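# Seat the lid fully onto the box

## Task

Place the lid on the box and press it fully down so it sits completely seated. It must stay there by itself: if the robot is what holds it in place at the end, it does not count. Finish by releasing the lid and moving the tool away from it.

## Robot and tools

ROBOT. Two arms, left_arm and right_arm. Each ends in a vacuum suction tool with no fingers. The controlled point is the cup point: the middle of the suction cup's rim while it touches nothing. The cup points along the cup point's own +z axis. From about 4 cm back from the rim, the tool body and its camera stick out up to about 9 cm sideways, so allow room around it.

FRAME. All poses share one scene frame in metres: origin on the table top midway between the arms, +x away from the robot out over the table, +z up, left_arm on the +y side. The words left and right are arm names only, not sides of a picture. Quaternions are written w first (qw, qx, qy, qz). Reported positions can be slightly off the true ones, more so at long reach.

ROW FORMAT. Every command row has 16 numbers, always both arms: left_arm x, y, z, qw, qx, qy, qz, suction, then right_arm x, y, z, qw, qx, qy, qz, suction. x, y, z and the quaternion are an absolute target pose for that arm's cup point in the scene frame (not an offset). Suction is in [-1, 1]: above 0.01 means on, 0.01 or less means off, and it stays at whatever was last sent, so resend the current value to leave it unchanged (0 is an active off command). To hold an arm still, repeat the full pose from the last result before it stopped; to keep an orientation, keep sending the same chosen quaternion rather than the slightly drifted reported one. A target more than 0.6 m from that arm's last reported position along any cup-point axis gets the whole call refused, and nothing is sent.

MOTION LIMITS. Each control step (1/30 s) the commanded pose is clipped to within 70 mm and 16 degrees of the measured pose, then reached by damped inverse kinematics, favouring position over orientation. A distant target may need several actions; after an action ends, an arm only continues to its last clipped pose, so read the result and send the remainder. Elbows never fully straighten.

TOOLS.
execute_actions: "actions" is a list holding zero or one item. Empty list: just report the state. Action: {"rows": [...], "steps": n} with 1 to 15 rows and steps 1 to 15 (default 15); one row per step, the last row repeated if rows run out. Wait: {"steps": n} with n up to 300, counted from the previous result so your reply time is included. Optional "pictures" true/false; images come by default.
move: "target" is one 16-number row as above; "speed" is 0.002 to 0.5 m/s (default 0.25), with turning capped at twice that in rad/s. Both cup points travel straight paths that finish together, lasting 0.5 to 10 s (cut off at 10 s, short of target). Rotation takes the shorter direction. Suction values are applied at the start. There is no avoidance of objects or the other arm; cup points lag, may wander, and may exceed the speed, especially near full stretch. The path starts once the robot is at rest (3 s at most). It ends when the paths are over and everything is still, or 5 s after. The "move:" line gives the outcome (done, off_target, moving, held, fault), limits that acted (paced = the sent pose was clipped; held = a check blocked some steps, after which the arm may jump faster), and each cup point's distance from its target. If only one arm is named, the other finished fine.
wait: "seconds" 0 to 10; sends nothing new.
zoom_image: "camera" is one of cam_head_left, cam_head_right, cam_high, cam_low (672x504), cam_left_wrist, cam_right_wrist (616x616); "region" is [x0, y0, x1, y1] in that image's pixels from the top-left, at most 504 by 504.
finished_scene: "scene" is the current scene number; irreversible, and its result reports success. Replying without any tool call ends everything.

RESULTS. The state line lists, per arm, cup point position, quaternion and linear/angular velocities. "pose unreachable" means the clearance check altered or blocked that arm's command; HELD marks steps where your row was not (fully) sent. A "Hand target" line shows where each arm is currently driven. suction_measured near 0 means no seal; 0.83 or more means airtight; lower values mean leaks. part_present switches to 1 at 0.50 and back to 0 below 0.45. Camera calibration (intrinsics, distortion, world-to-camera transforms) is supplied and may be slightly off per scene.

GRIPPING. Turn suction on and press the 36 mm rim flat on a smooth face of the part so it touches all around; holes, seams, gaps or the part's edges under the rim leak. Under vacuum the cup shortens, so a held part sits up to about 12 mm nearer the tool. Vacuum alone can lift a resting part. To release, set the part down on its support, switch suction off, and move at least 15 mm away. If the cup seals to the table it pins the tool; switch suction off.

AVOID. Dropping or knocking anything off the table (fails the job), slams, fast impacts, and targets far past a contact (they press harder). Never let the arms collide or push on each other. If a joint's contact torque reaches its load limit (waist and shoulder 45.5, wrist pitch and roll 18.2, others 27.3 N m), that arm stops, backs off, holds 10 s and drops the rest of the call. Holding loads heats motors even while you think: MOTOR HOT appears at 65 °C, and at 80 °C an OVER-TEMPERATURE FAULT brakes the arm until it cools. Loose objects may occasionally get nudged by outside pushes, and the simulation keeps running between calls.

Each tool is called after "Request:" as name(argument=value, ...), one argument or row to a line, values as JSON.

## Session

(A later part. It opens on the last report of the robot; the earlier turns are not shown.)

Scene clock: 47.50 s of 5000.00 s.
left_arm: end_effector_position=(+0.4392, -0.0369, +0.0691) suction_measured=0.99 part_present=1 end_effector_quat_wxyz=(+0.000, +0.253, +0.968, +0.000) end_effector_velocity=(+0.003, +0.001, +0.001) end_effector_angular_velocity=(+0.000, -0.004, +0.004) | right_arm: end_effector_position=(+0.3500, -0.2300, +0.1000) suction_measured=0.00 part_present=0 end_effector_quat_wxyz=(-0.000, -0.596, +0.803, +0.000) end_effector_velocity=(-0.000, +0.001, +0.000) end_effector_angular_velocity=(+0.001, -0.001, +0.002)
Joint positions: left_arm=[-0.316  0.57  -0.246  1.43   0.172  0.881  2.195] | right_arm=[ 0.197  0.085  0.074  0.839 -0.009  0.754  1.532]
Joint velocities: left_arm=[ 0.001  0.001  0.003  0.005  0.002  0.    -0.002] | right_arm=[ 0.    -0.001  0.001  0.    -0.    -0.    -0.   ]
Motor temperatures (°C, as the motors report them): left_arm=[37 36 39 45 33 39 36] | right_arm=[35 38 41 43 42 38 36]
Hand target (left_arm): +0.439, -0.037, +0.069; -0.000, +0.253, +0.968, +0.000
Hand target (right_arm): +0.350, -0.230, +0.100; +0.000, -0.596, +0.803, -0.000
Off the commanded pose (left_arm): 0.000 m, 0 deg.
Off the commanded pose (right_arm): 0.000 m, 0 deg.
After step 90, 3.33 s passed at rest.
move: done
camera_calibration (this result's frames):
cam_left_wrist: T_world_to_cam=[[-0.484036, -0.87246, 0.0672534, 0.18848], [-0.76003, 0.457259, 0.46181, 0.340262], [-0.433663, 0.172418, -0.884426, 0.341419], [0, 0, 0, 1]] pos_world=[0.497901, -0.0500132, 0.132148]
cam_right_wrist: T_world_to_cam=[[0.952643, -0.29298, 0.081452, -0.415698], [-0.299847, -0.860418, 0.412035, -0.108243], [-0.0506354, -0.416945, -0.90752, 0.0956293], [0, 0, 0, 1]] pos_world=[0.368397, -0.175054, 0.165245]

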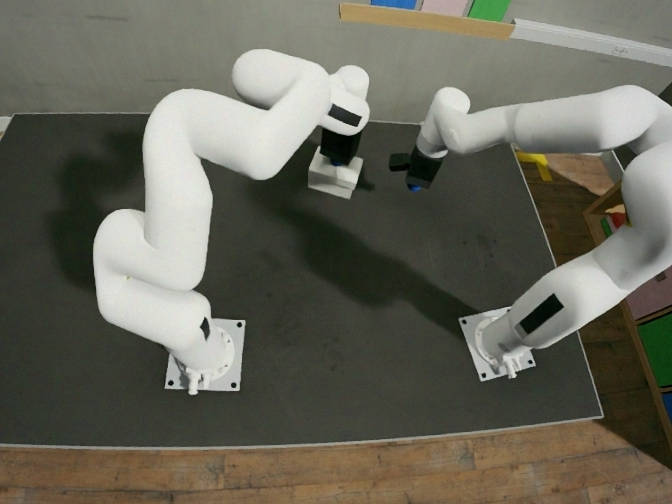

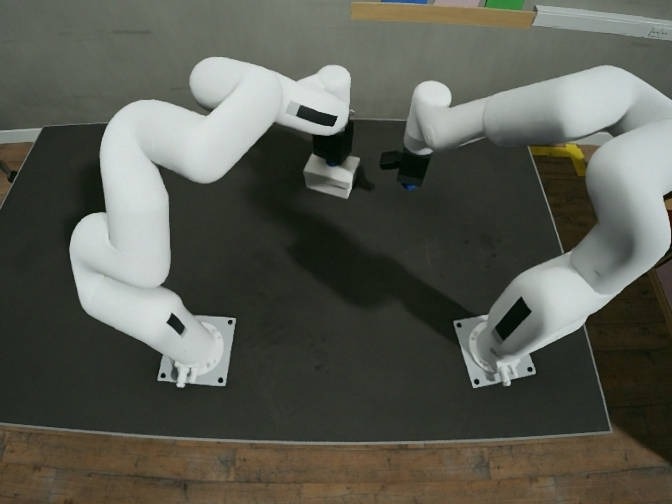

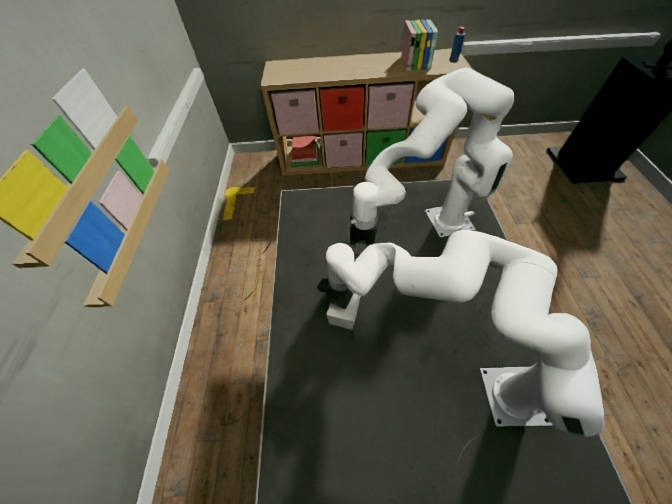

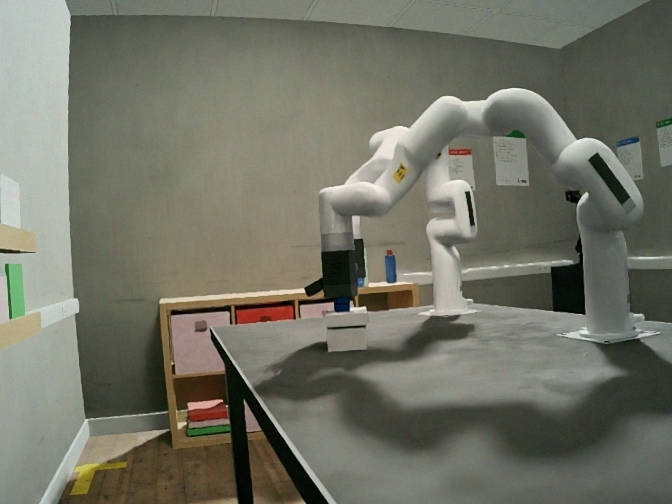

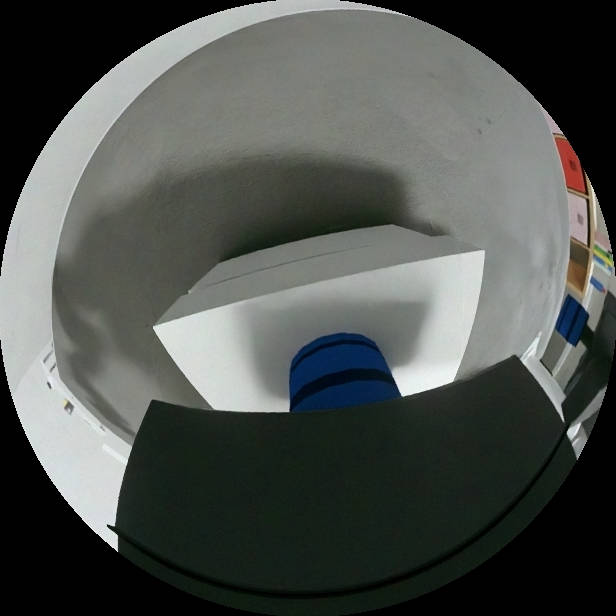

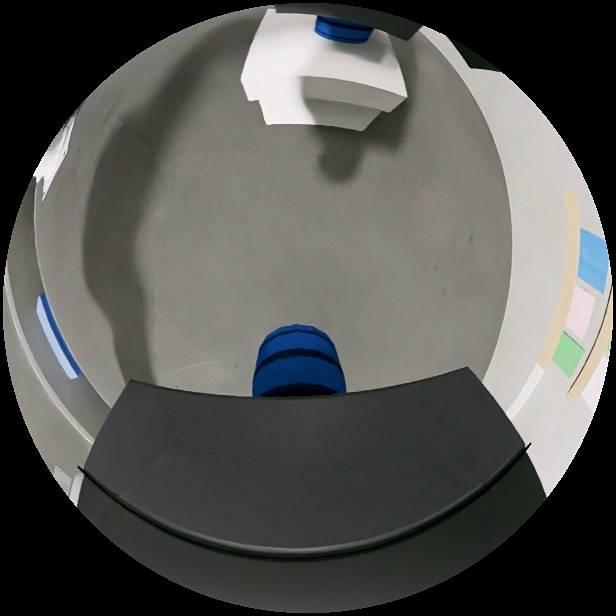

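Request:
move(
  target=[0.4403,-0.0355,0.066,0,0.2527,0.9673,0,1, 0.35,-0.23,0.10,0,-0.5961,0.8029,0,0],
  speed=0.03,
)

Request:
move(
  target=[0.4403,-0.0355,0.053,0,0.2527,0.9673,0,1, 0.35,-0.23,0.10,0,-0.5961,0.8029,0,0],
  speed=0.015,
)

Request:
zoom_image(
  camera="cam_low",
  region=[290, 280, 410, 370],
)

Request:
zoom_image(
  camera="cam_head_right",
  region=[275, 120, 385, 220],
)

Scene clock: 59.37 s of 5000.00 s.
left_arm: end_effector_position=(+0.4403, -0.0355, +0.0660) suction_measured=0.99 part_present=1 end_effector_quat_wxyz=(-0.000, +0.253, +0.968, +0.000) end_effector_velocity=(-0.000, -0.001, +0.000) end_effector_angular_velocity=(-0.001, -0.001, -0.002) | right_arm: end_effector_position=(+0.3500, -0.2300, +0.1000) suction_measured=0.00 part_present=0 end_effector_quat_wxyz=(+0.000, -0.596, +0.803, -0.000) end_effector_velocity=(-0.000, -0.000, +0.000) end_effector_angular_velocity=(-0.000, +0.000, +0.000)
Joint positions: left_arm=[-0.314  0.576 -0.245  1.43   0.173  0.875  2.197] | right_arm=[ 0.197  0.085  0.074  0.839 -0.009  0.754  1.532]
Joint velocities: left_arm=[-0.001 -0.    -0.001  0.001  0.001 -0.     0.   ] | right_arm=[-0.    -0.    -0.    -0.     0.     0.001 -0.001]
Motor temperatures (°C, as the motors report them): left_arm=[37 36 39 45 33 39 36] | right_arm=[35 38 41 43 42 38 36]
Hand target (left_arm): +0.440, -0.035, +0.066; +0.000, +0.253, +0.968, +0.000
Hand target (right_arm): +0.350, -0.230, +0.100; +0.000, -0.596, +0.803, +0.000
Off the commanded pose (left_arm): 0.000 m, 0 deg.
Off the commanded pose (right_arm): 0.000 m, 0 deg.
After step 90, 8.17 s passed at rest.
move: done
camera_calibration (this result's frames):
cam_left_wrist: T_world_to_cam=[[-0.484143, -0.872397, 0.0672977, 0.190454], [-0.759895, 0.457345, 0.461947, 0.341813], [-0.433779, 0.172509, -0.884351, 0.338975], [0, 0, 0, 1]] pos_world=[0.498989, -0.0486511, 0.129057]
cam_right_wrist: T_world_to_cam=[[0.952643, -0.29298, 0.0814523, -0.415698], [-0.299846, -0.860418, 0.412035, -0.108243], [-0.0506349, -0.416945, -0.90752, 0.0956292], [0, 0, 0, 1]] pos_world=[0.368397, -0.175054, 0.165245]

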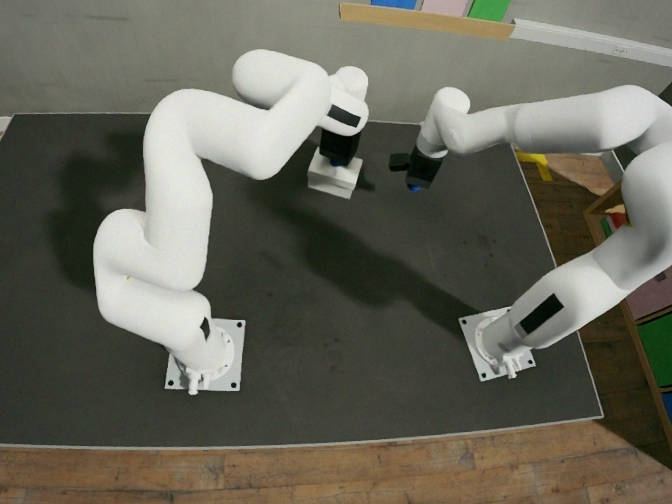

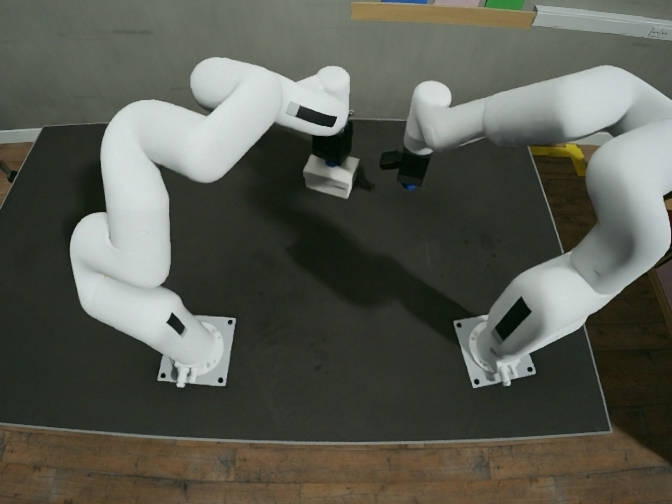

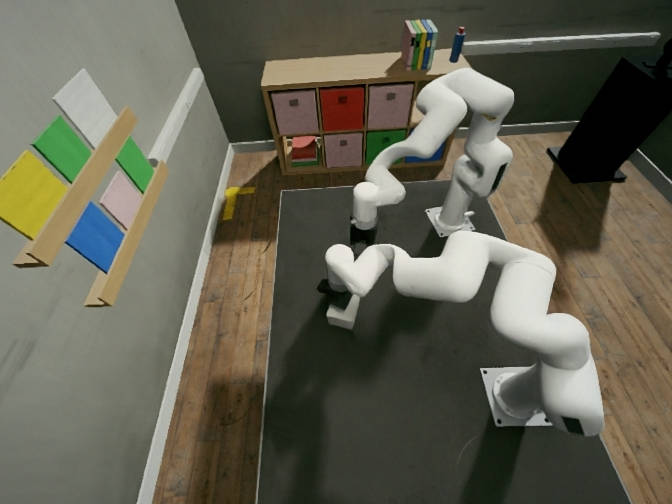

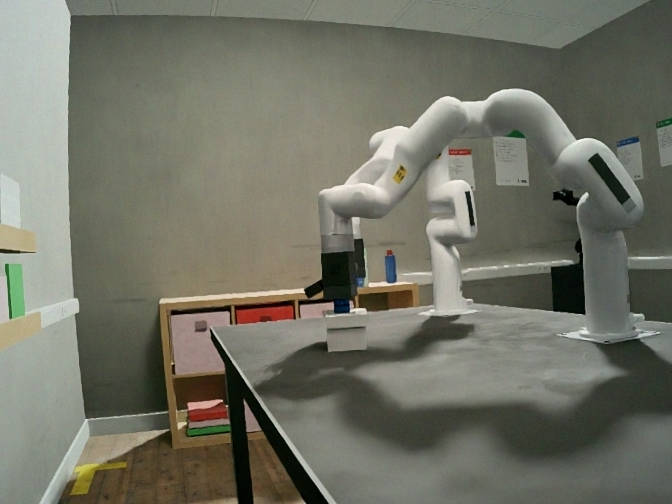

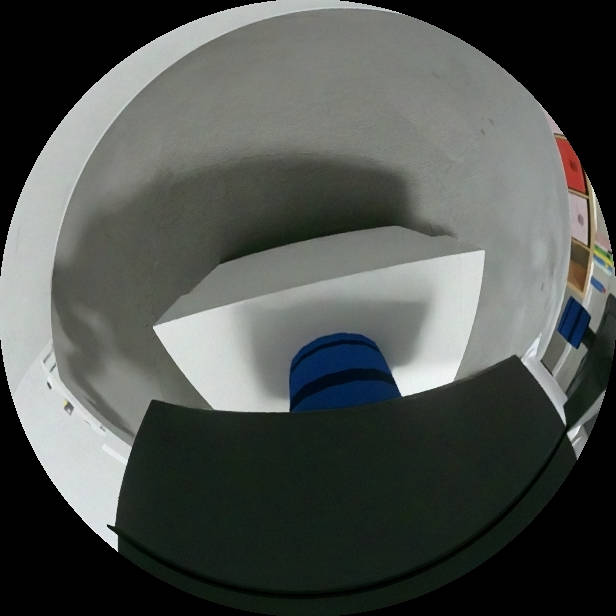

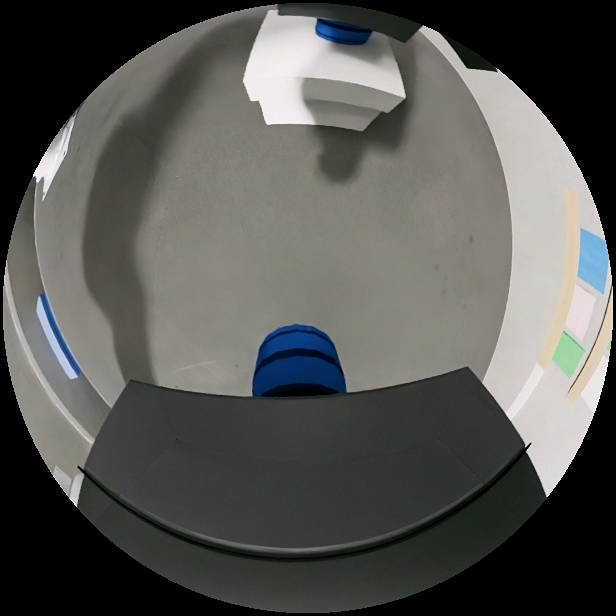

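Scene clock: 60.47 s of 5000.00 s.
left_arm: end_effector_position=(+0.4402, -0.0354, +0.0530) suction_measured=0.99 part_present=1 end_effector_quat_wxyz=(-0.000, +0.253, +0.968, +0.000) end_effector_velocity=(+0.001, -0.001, +0.001) end_effector_angular_velocity=(-0.004, -0.005, -0.000) | right_arm: end_effector_position=(+0.3500, -0.2300, +0.1000) suction_measured=0.00 part_present=0 end_effector_quat_wxyz=(-0.000, -0.596, +0.803, +0.000) end_effector_velocity=(-0.000, +0.000, +0.000) end_effector_angular_velocity=(-0.000, -0.000, +0.001)
Joint positions: left_arm=[-0.317  0.598 -0.24   1.423  0.18   0.848  2.193] | right_arm=[ 0.197  0.085  0.074  0.839 -0.009  0.754  1.532]
Joint velocities: left_arm=[-0.001  0.    -0.     0.002  0.    -0.005 -0.001] | right_arm=[ 0.    -0.001  0.     0.    -0.001  0.001 -0.001]
Motor temperatures (°C, as the motors report them): left_arm=[37 36 39 45 33 39 36] | right_arm=[35 38 41 43 42 38 36]
Hand target (left_arm): +0.440, -0.035, +0.053; +0.000, +0.253, +0.968, +0.000
Hand target (right_arm): +0.350, -0.230, +0.100; +0.000, -0.596, +0.803, +0.000
Off the commanded pose (left_arm): 0.000 m, 0 deg.
Off the commanded pose (right_arm): 0.000 m, 0 deg.
move: done
camera_calibration (this result's frames):
cam_left_wrist: T_world_to_cam=[[-0.484128, -0.872407, 0.0672729, 0.191335], [-0.759806, 0.457279, 0.462159, 0.347704], [-0.433953, 0.172629, -0.884242, 0.32748], [0, 0, 0, 1]] pos_world=[0.498928, -0.0486086, 0.116005]
cam_right_wrist: T_world_to_cam=[[0.952643, -0.29298, 0.0814519, -0.415698], [-0.299846, -0.860418, 0.412035, -0.108243], [-0.0506354, -0.416945, -0.90752, 0.0956292], [0, 0, 0, 1]] pos_world=[0.368397, -0.175054, 0.165245]

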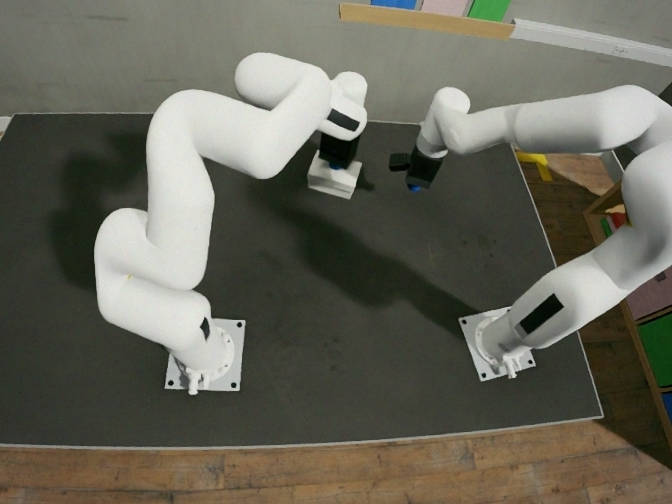

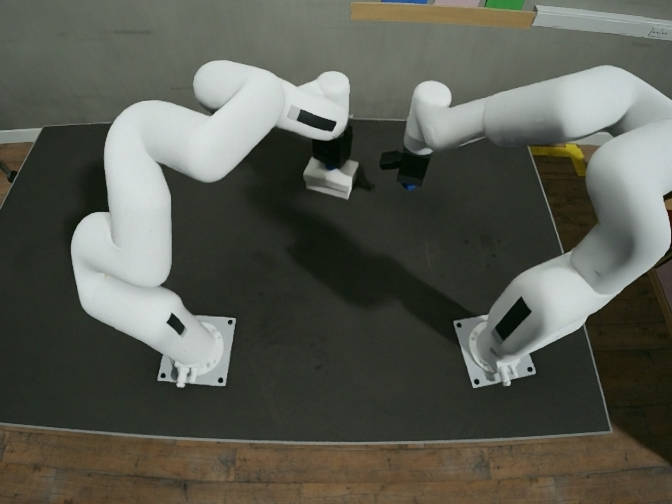

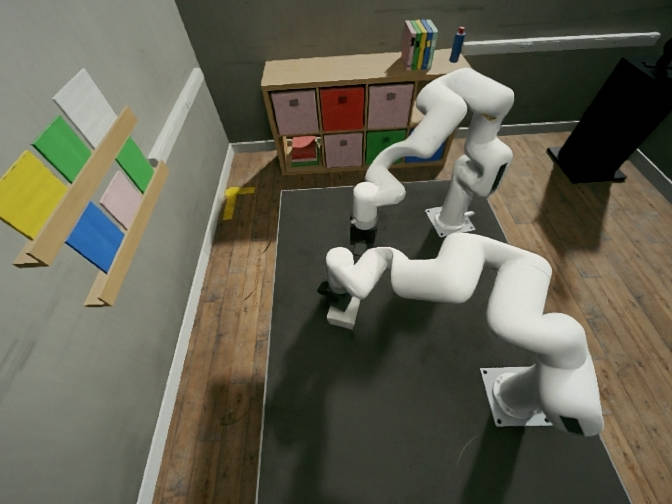

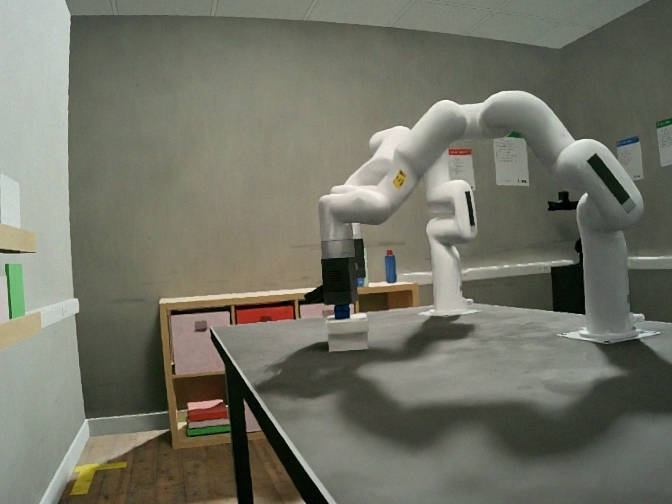

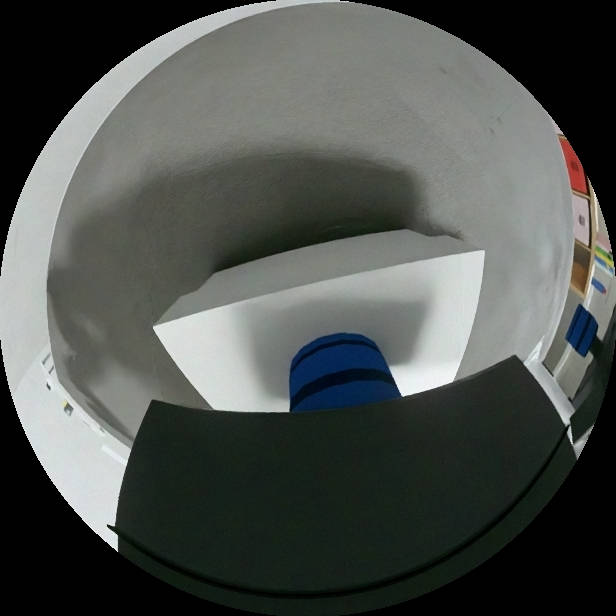

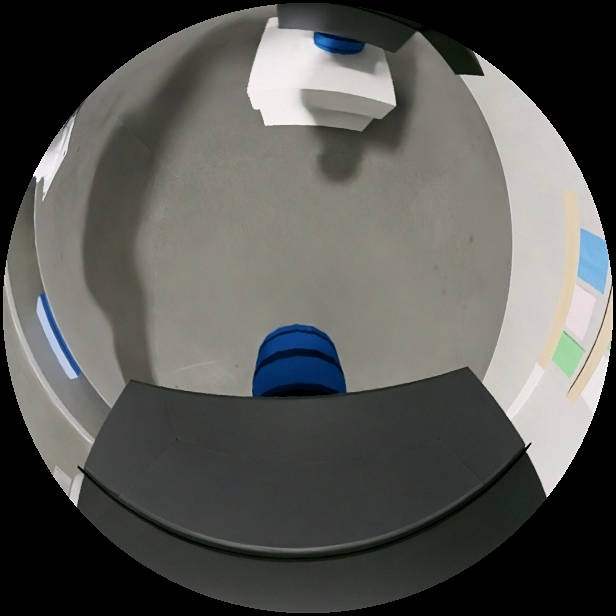

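Region (290, 280, 410, 370) of cam_low's 672x504 image, scaled by 4.200, with more detail than that image has; it fills the top 378 rows of this view, and the rest is white.

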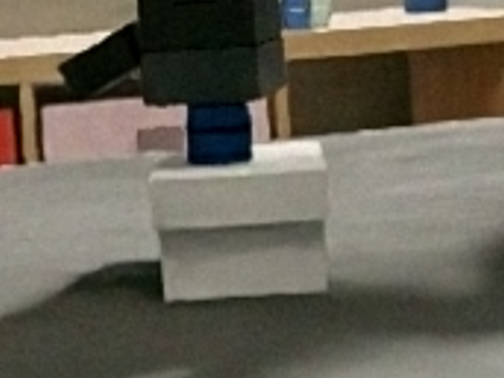

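Region (275, 120, 385, 220) of cam_head_right's 672x504 image, scaled by 4.582, with more detail than that image has; it fills the top 458 rows of this view, and the rest is white.

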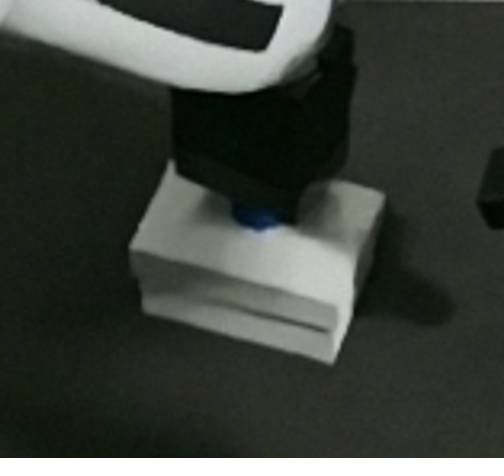

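Request:
move(
  target=[0.4403,-0.0355,0.039,0,0.2527,0.9673,0,1, 0.35,-0.23,0.10,0,-0.5961,0.8029,0,0],
  speed=0.02,
)

Request:
execute_actions(
  actions=[
    {"rows":[[0.4403,-0.0355,0.043,0,0.2527,0.9673,0,0, 0.35,-0.23,0.10,0,-0.5961,0.8029,0,0]],"steps":15},
  ],
  pictures=false,
)

Request:
move(
  target=[0.4403,-0.0355,0.14,0,0.2527,0.9673,0,0, 0.35,-0.23,0.10,0,-0.5961,0.8029,0,0],
  speed=0.1,
)

Request:
zoom_image(
  camera="cam_low",
  region=[290, 280, 410, 370],
)

Scene clock: 64.97 s of 5000.00 s.
left_arm: end_effector_position=(+0.4404, -0.0356, +0.0393) suction_measured=0.99 part_present=1 end_effector_quat_wxyz=(+0.000, +0.253, +0.968, -0.000) end_effector_velocity=(+0.001, -0.001, -0.000) end_effector_angular_velocity=(-0.001, -0.003, -0.001) | right_arm: end_effector_position=(+0.3500, -0.2300, +0.1000) suction_measured=0.00 part_present=0 end_effector_quat_wxyz=(-0.000, -0.596, +0.803, -0.000) end_effector_velocity=(+0.000, -0.001, +0.000) end_effector_angular_velocity=(-0.000, +0.000, -0.001)
Joint positions: left_arm=[-0.321  0.622 -0.235  1.419  0.187  0.819  2.188] | right_arm=[ 0.197  0.085  0.074  0.839 -0.009  0.754  1.532]
Joint velocities: left_arm=[-0.001  0.001  0.     0.     0.002 -0.003 -0.   ] | right_arm=[ 0.    -0.    -0.001 -0.     0.     0.001 -0.   ]
Motor temperatures (°C, as the motors report them): left_arm=[37 36 39 45 33 40 36] | right_arm=[35 38 41 43 42 38 36]
Hand target (left_arm): +0.440, -0.035, +0.039; +0.000, +0.253, +0.968, +0.000
Hand target (right_arm): +0.350, -0.230, +0.100; +0.000, -0.596, +0.803, -0.000
Off the commanded pose (left_arm): 0.000 m, 0 deg.
Off the commanded pose (right_arm): 0.000 m, 0 deg.
After step 90, 0.53 s passed at rest.
move: done
camera_calibration (this result's frames):
cam_left_wrist: T_world_to_cam=[[-0.484168, -0.872384, 0.0672919, 0.19226], [-0.760094, 0.457448, 0.461518, 0.354405], [-0.433403, 0.172304, -0.884575, 0.315218], [0, 0, 0, 1]] pos_world=[0.499084, -0.0487104, 0.102332]
cam_right_wrist: T_world_to_cam=[[0.952643, -0.29298, 0.0814521, -0.415698], [-0.299846, -0.860418, 0.412035, -0.108243], [-0.0506351, -0.416945, -0.90752, 0.0956292], [0, 0, 0, 1]] pos_world=[0.368397, -0.175054, 0.165245]

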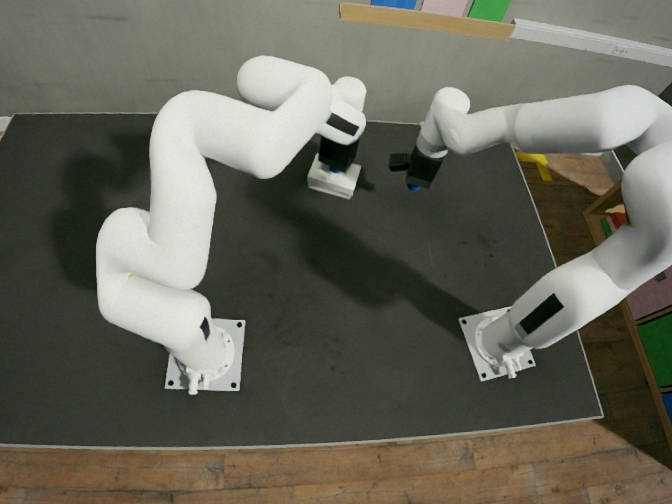

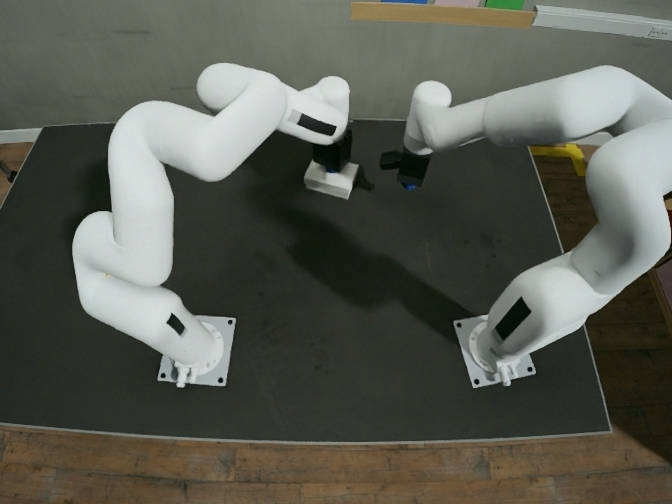

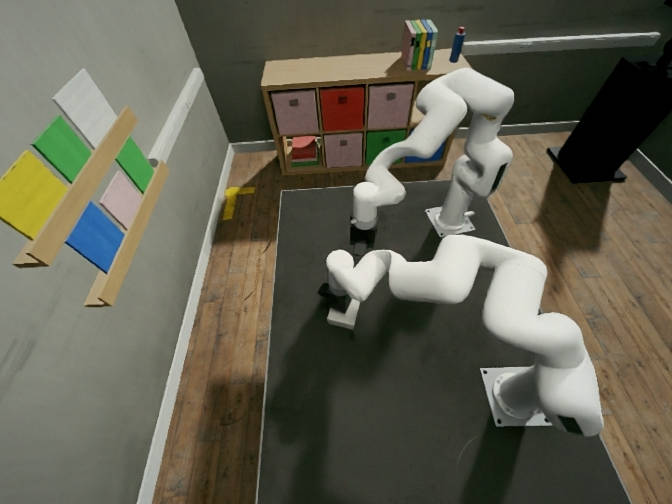

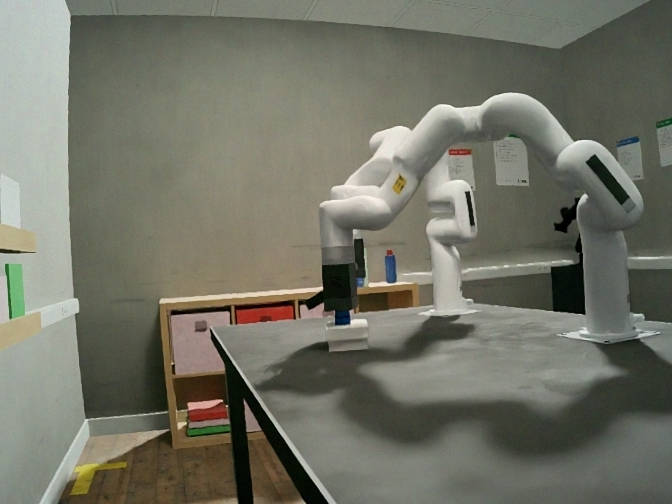

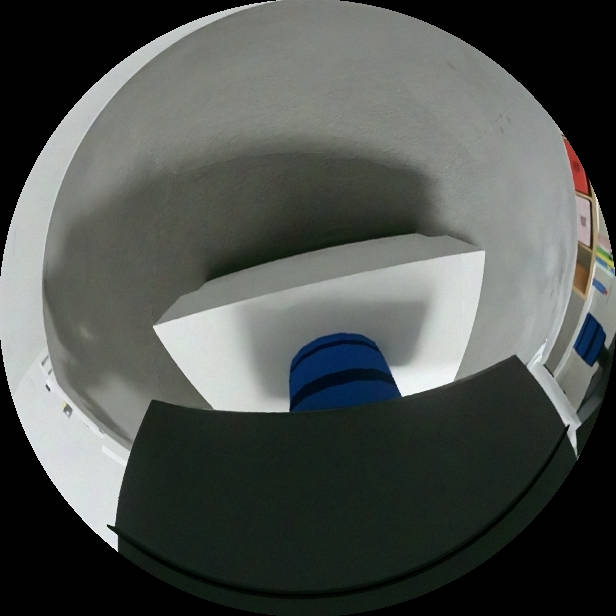

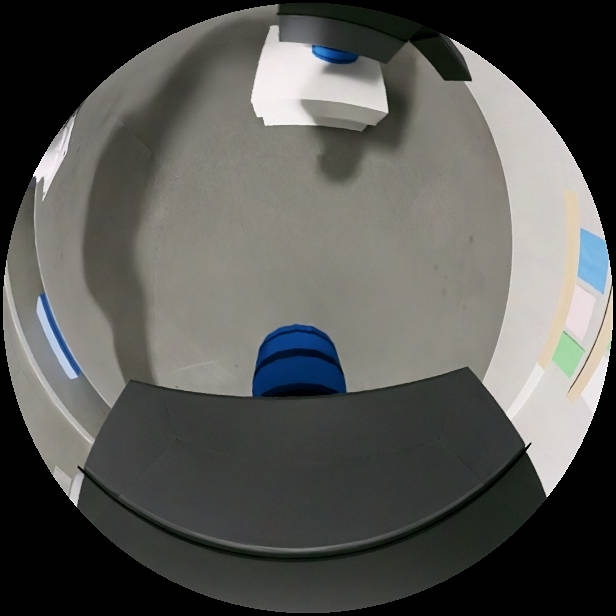

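Scene clock: 65.47 s of 5000.00 s.
left_arm: end_effector_position=(+0.4411, -0.0361, +0.0440) suction_measured=0.00 part_present=0 end_effector_quat_wxyz=(+0.001, +0.253, +0.968, -0.000) end_effector_velocity=(-0.004, +0.002, -0.003) end_effector_angular_velocity=(+0.008, +0.011, -0.001) | right_arm: end_effector_position=(+0.3500, -0.2300, +0.1000) suction_measured=0.00 part_present=0 end_effector_quat_wxyz=(+0.000, -0.596, +0.803, -0.000) end_effector_velocity=(-0.000, -0.000, +0.000) end_effector_angular_velocity=(-0.001, +0.000, +0.002)
Joint positions: left_arm=[-0.32   0.614 -0.237  1.421  0.185  0.826  2.19 ] | right_arm=[ 0.197  0.085  0.074  0.839 -0.009  0.754  1.532]
Joint velocities: left_arm=[-0.001  0.     0.    -0.005 -0.001  0.009  0.   ] | right_arm=[ 0.    -0.     0.     0.    -0.001  0.001 -0.001]
Motor temperatures (°C, as the motors report them): left_arm=[37 36 39 45 33 39 36] | right_arm=[35 38 41 43 42 38 36]
Hand target (left_arm): +0.440, -0.036, +0.043; -0.000, +0.253, +0.968, -0.000
Hand target (right_arm): +0.350, -0.230, +0.100; +0.000, -0.596, +0.803, +0.000
Off the commanded pose (left_arm): 0.001 m, 0 deg.
Off the commanded pose (right_arm): 0.000 m, 0 deg.
Steps of this call (steps 1 to 15: all 15 steps of this action). Readings (end_effector_position | what the end effector reports):
1: left_arm (+0.4404, -0.0356, +0.0393) | right_arm (+0.3500, -0.2300, +0.1000) | left_arm suction_measured=0.69 part_present=1 | right_arm suction_measured=0.00 part_present=0
2: left_arm (+0.4404, -0.0355, +0.0398) | right_arm (+0.3500, -0.2300, +0.1000) | left_arm suction_measured=0.09 part_present=0 | right_arm suction_measured=0.00 part_present=0
4: left_arm (+0.4420, -0.0366, +0.0443) | right_arm (+0.3500, -0.2300, +0.1000) | left_arm suction_measured=0.01 part_present=0 | right_arm suction_measured=0.00 part_present=0
8: left_arm (+0.4418, -0.0365, +0.0450) | right_arm (+0.3500, -0.2300, +0.1000) | left_arm suction_measured=0.00 part_present=0 | right_arm suction_measured=0.00 part_present=0
15: the state above

Scene clock: 67.03 s of 5000.00 s.
left_arm: end_effector_position=(+0.4401, -0.0354, +0.1394) suction_measured=0.00 part_present=0 end_effector_quat_wxyz=(-0.001, +0.253, +0.967, +0.000) end_effector_velocity=(-0.001, +0.001, -0.000) end_effector_angular_velocity=(+0.003, +0.005, +0.001) | right_arm: end_effector_position=(+0.3500, -0.2300, +0.1000) suction_measured=0.00 part_present=0 end_effector_quat_wxyz=(+0.000, -0.596, +0.803, +0.000) end_effector_velocity=(+0.001, +0.000, +0.000) end_effector_angular_velocity=(+0.001, -0.003, +0.002)
Joint positions: left_arm=[-0.305  0.475 -0.263  1.498  0.138  1.042  2.22 ] | right_arm=[ 0.197  0.085  0.074  0.839 -0.009  0.754  1.532]
Joint velocities: left_arm=[ 0.002  0.001 -0.001  0.001 -0.     0.007  0.   ] | right_arm=[-0.     0.    -0.     0.    -0.    -0.003 -0.003]
Motor temperatures (°C, as the motors report them): left_arm=[37 36 39 45 33 39 36] | right_arm=[35 38 41 43 42 38 36]
Hand target (left_arm): +0.440, -0.036, +0.140; -0.000, +0.253, +0.967, -0.000
Hand target (right_arm): +0.350, -0.230, +0.100; -0.000, -0.596, +0.803, +0.000
Off the commanded pose (left_arm): 0.001 m, 0 deg.
Off the commanded pose (right_arm): 0.000 m, 0 deg.
move: done
camera_calibration (this result's frames):
cam_left_wrist: T_world_to_cam=[[-0.484378, -0.872245, 0.0675786, 0.185595], [-0.759222, 0.457479, 0.46292, 0.307323], [-0.434695, 0.172921, -0.88382, 0.40415], [0, 0, 0, 1]] pos_world=[0.498907, -0.0485957, 0.202388]
cam_right_wrist: T_world_to_cam=[[0.952643, -0.292981, 0.0814521, -0.415698], [-0.299847, -0.860418, 0.412035, -0.108243], [-0.0506353, -0.416945, -0.90752, 0.0956294], [0, 0, 0, 1]] pos_world=[0.368397, -0.175054, 0.165245]

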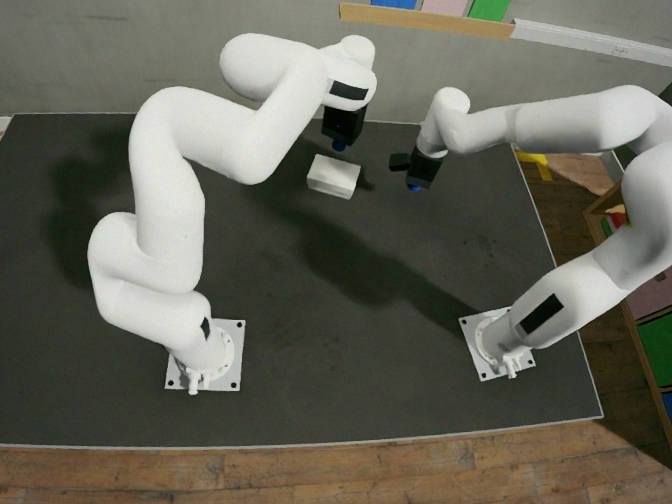

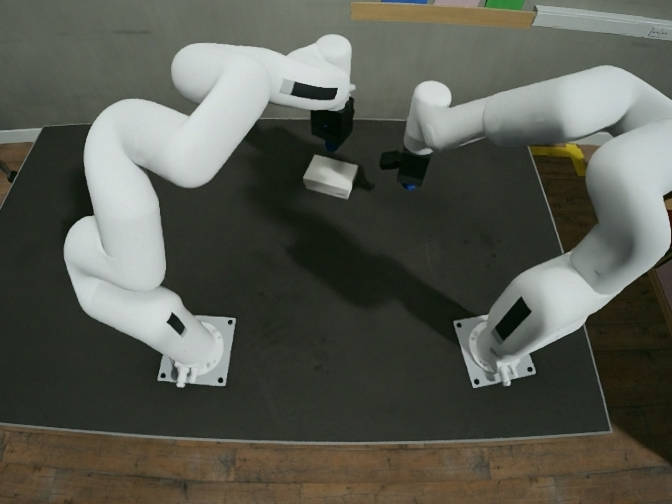

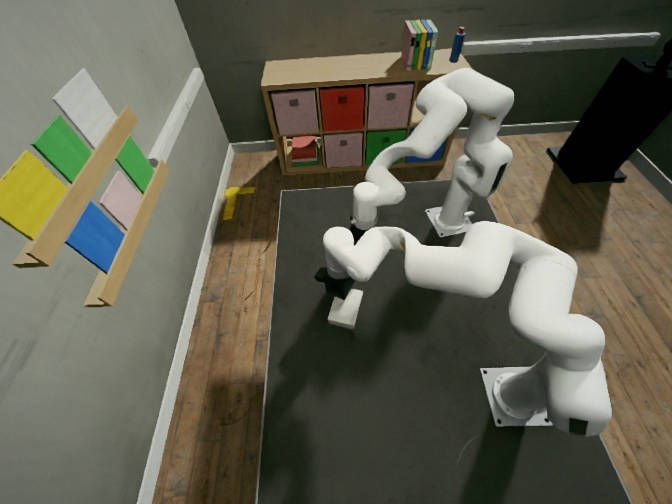

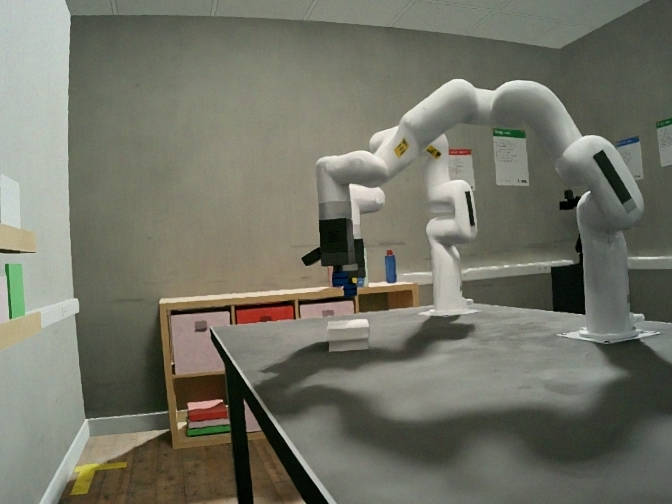

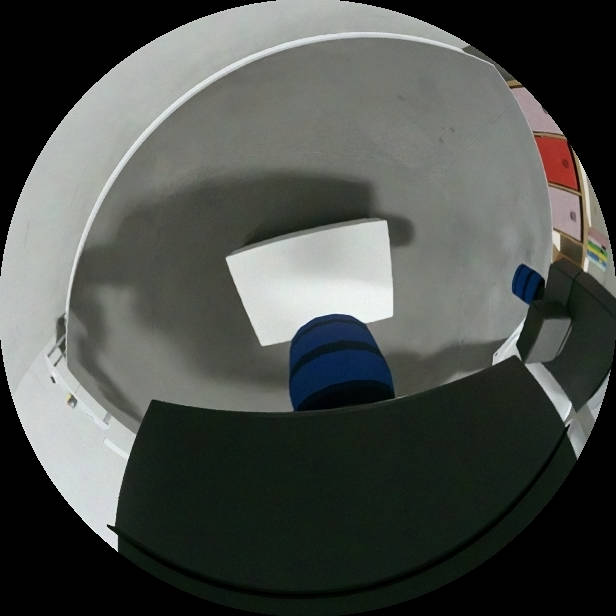

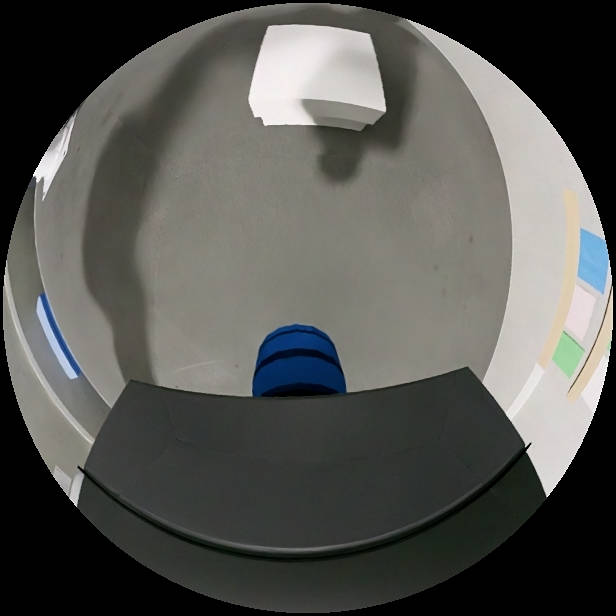

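Region (290, 280, 410, 370) of cam_low's 672x504 image, scaled by 4.200, with more detail than that image has; it fills the top 378 rows of this view, and the rest is white.

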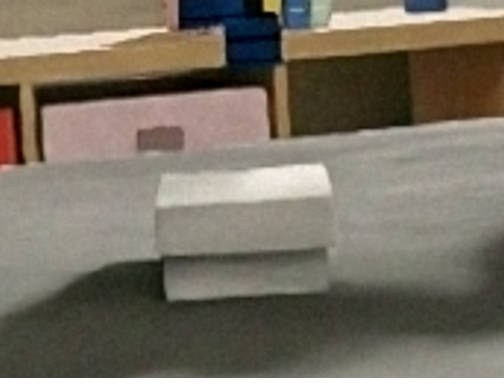

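Request:
finished_scene(
  scene=2,
)

The scene is finished: the task was done.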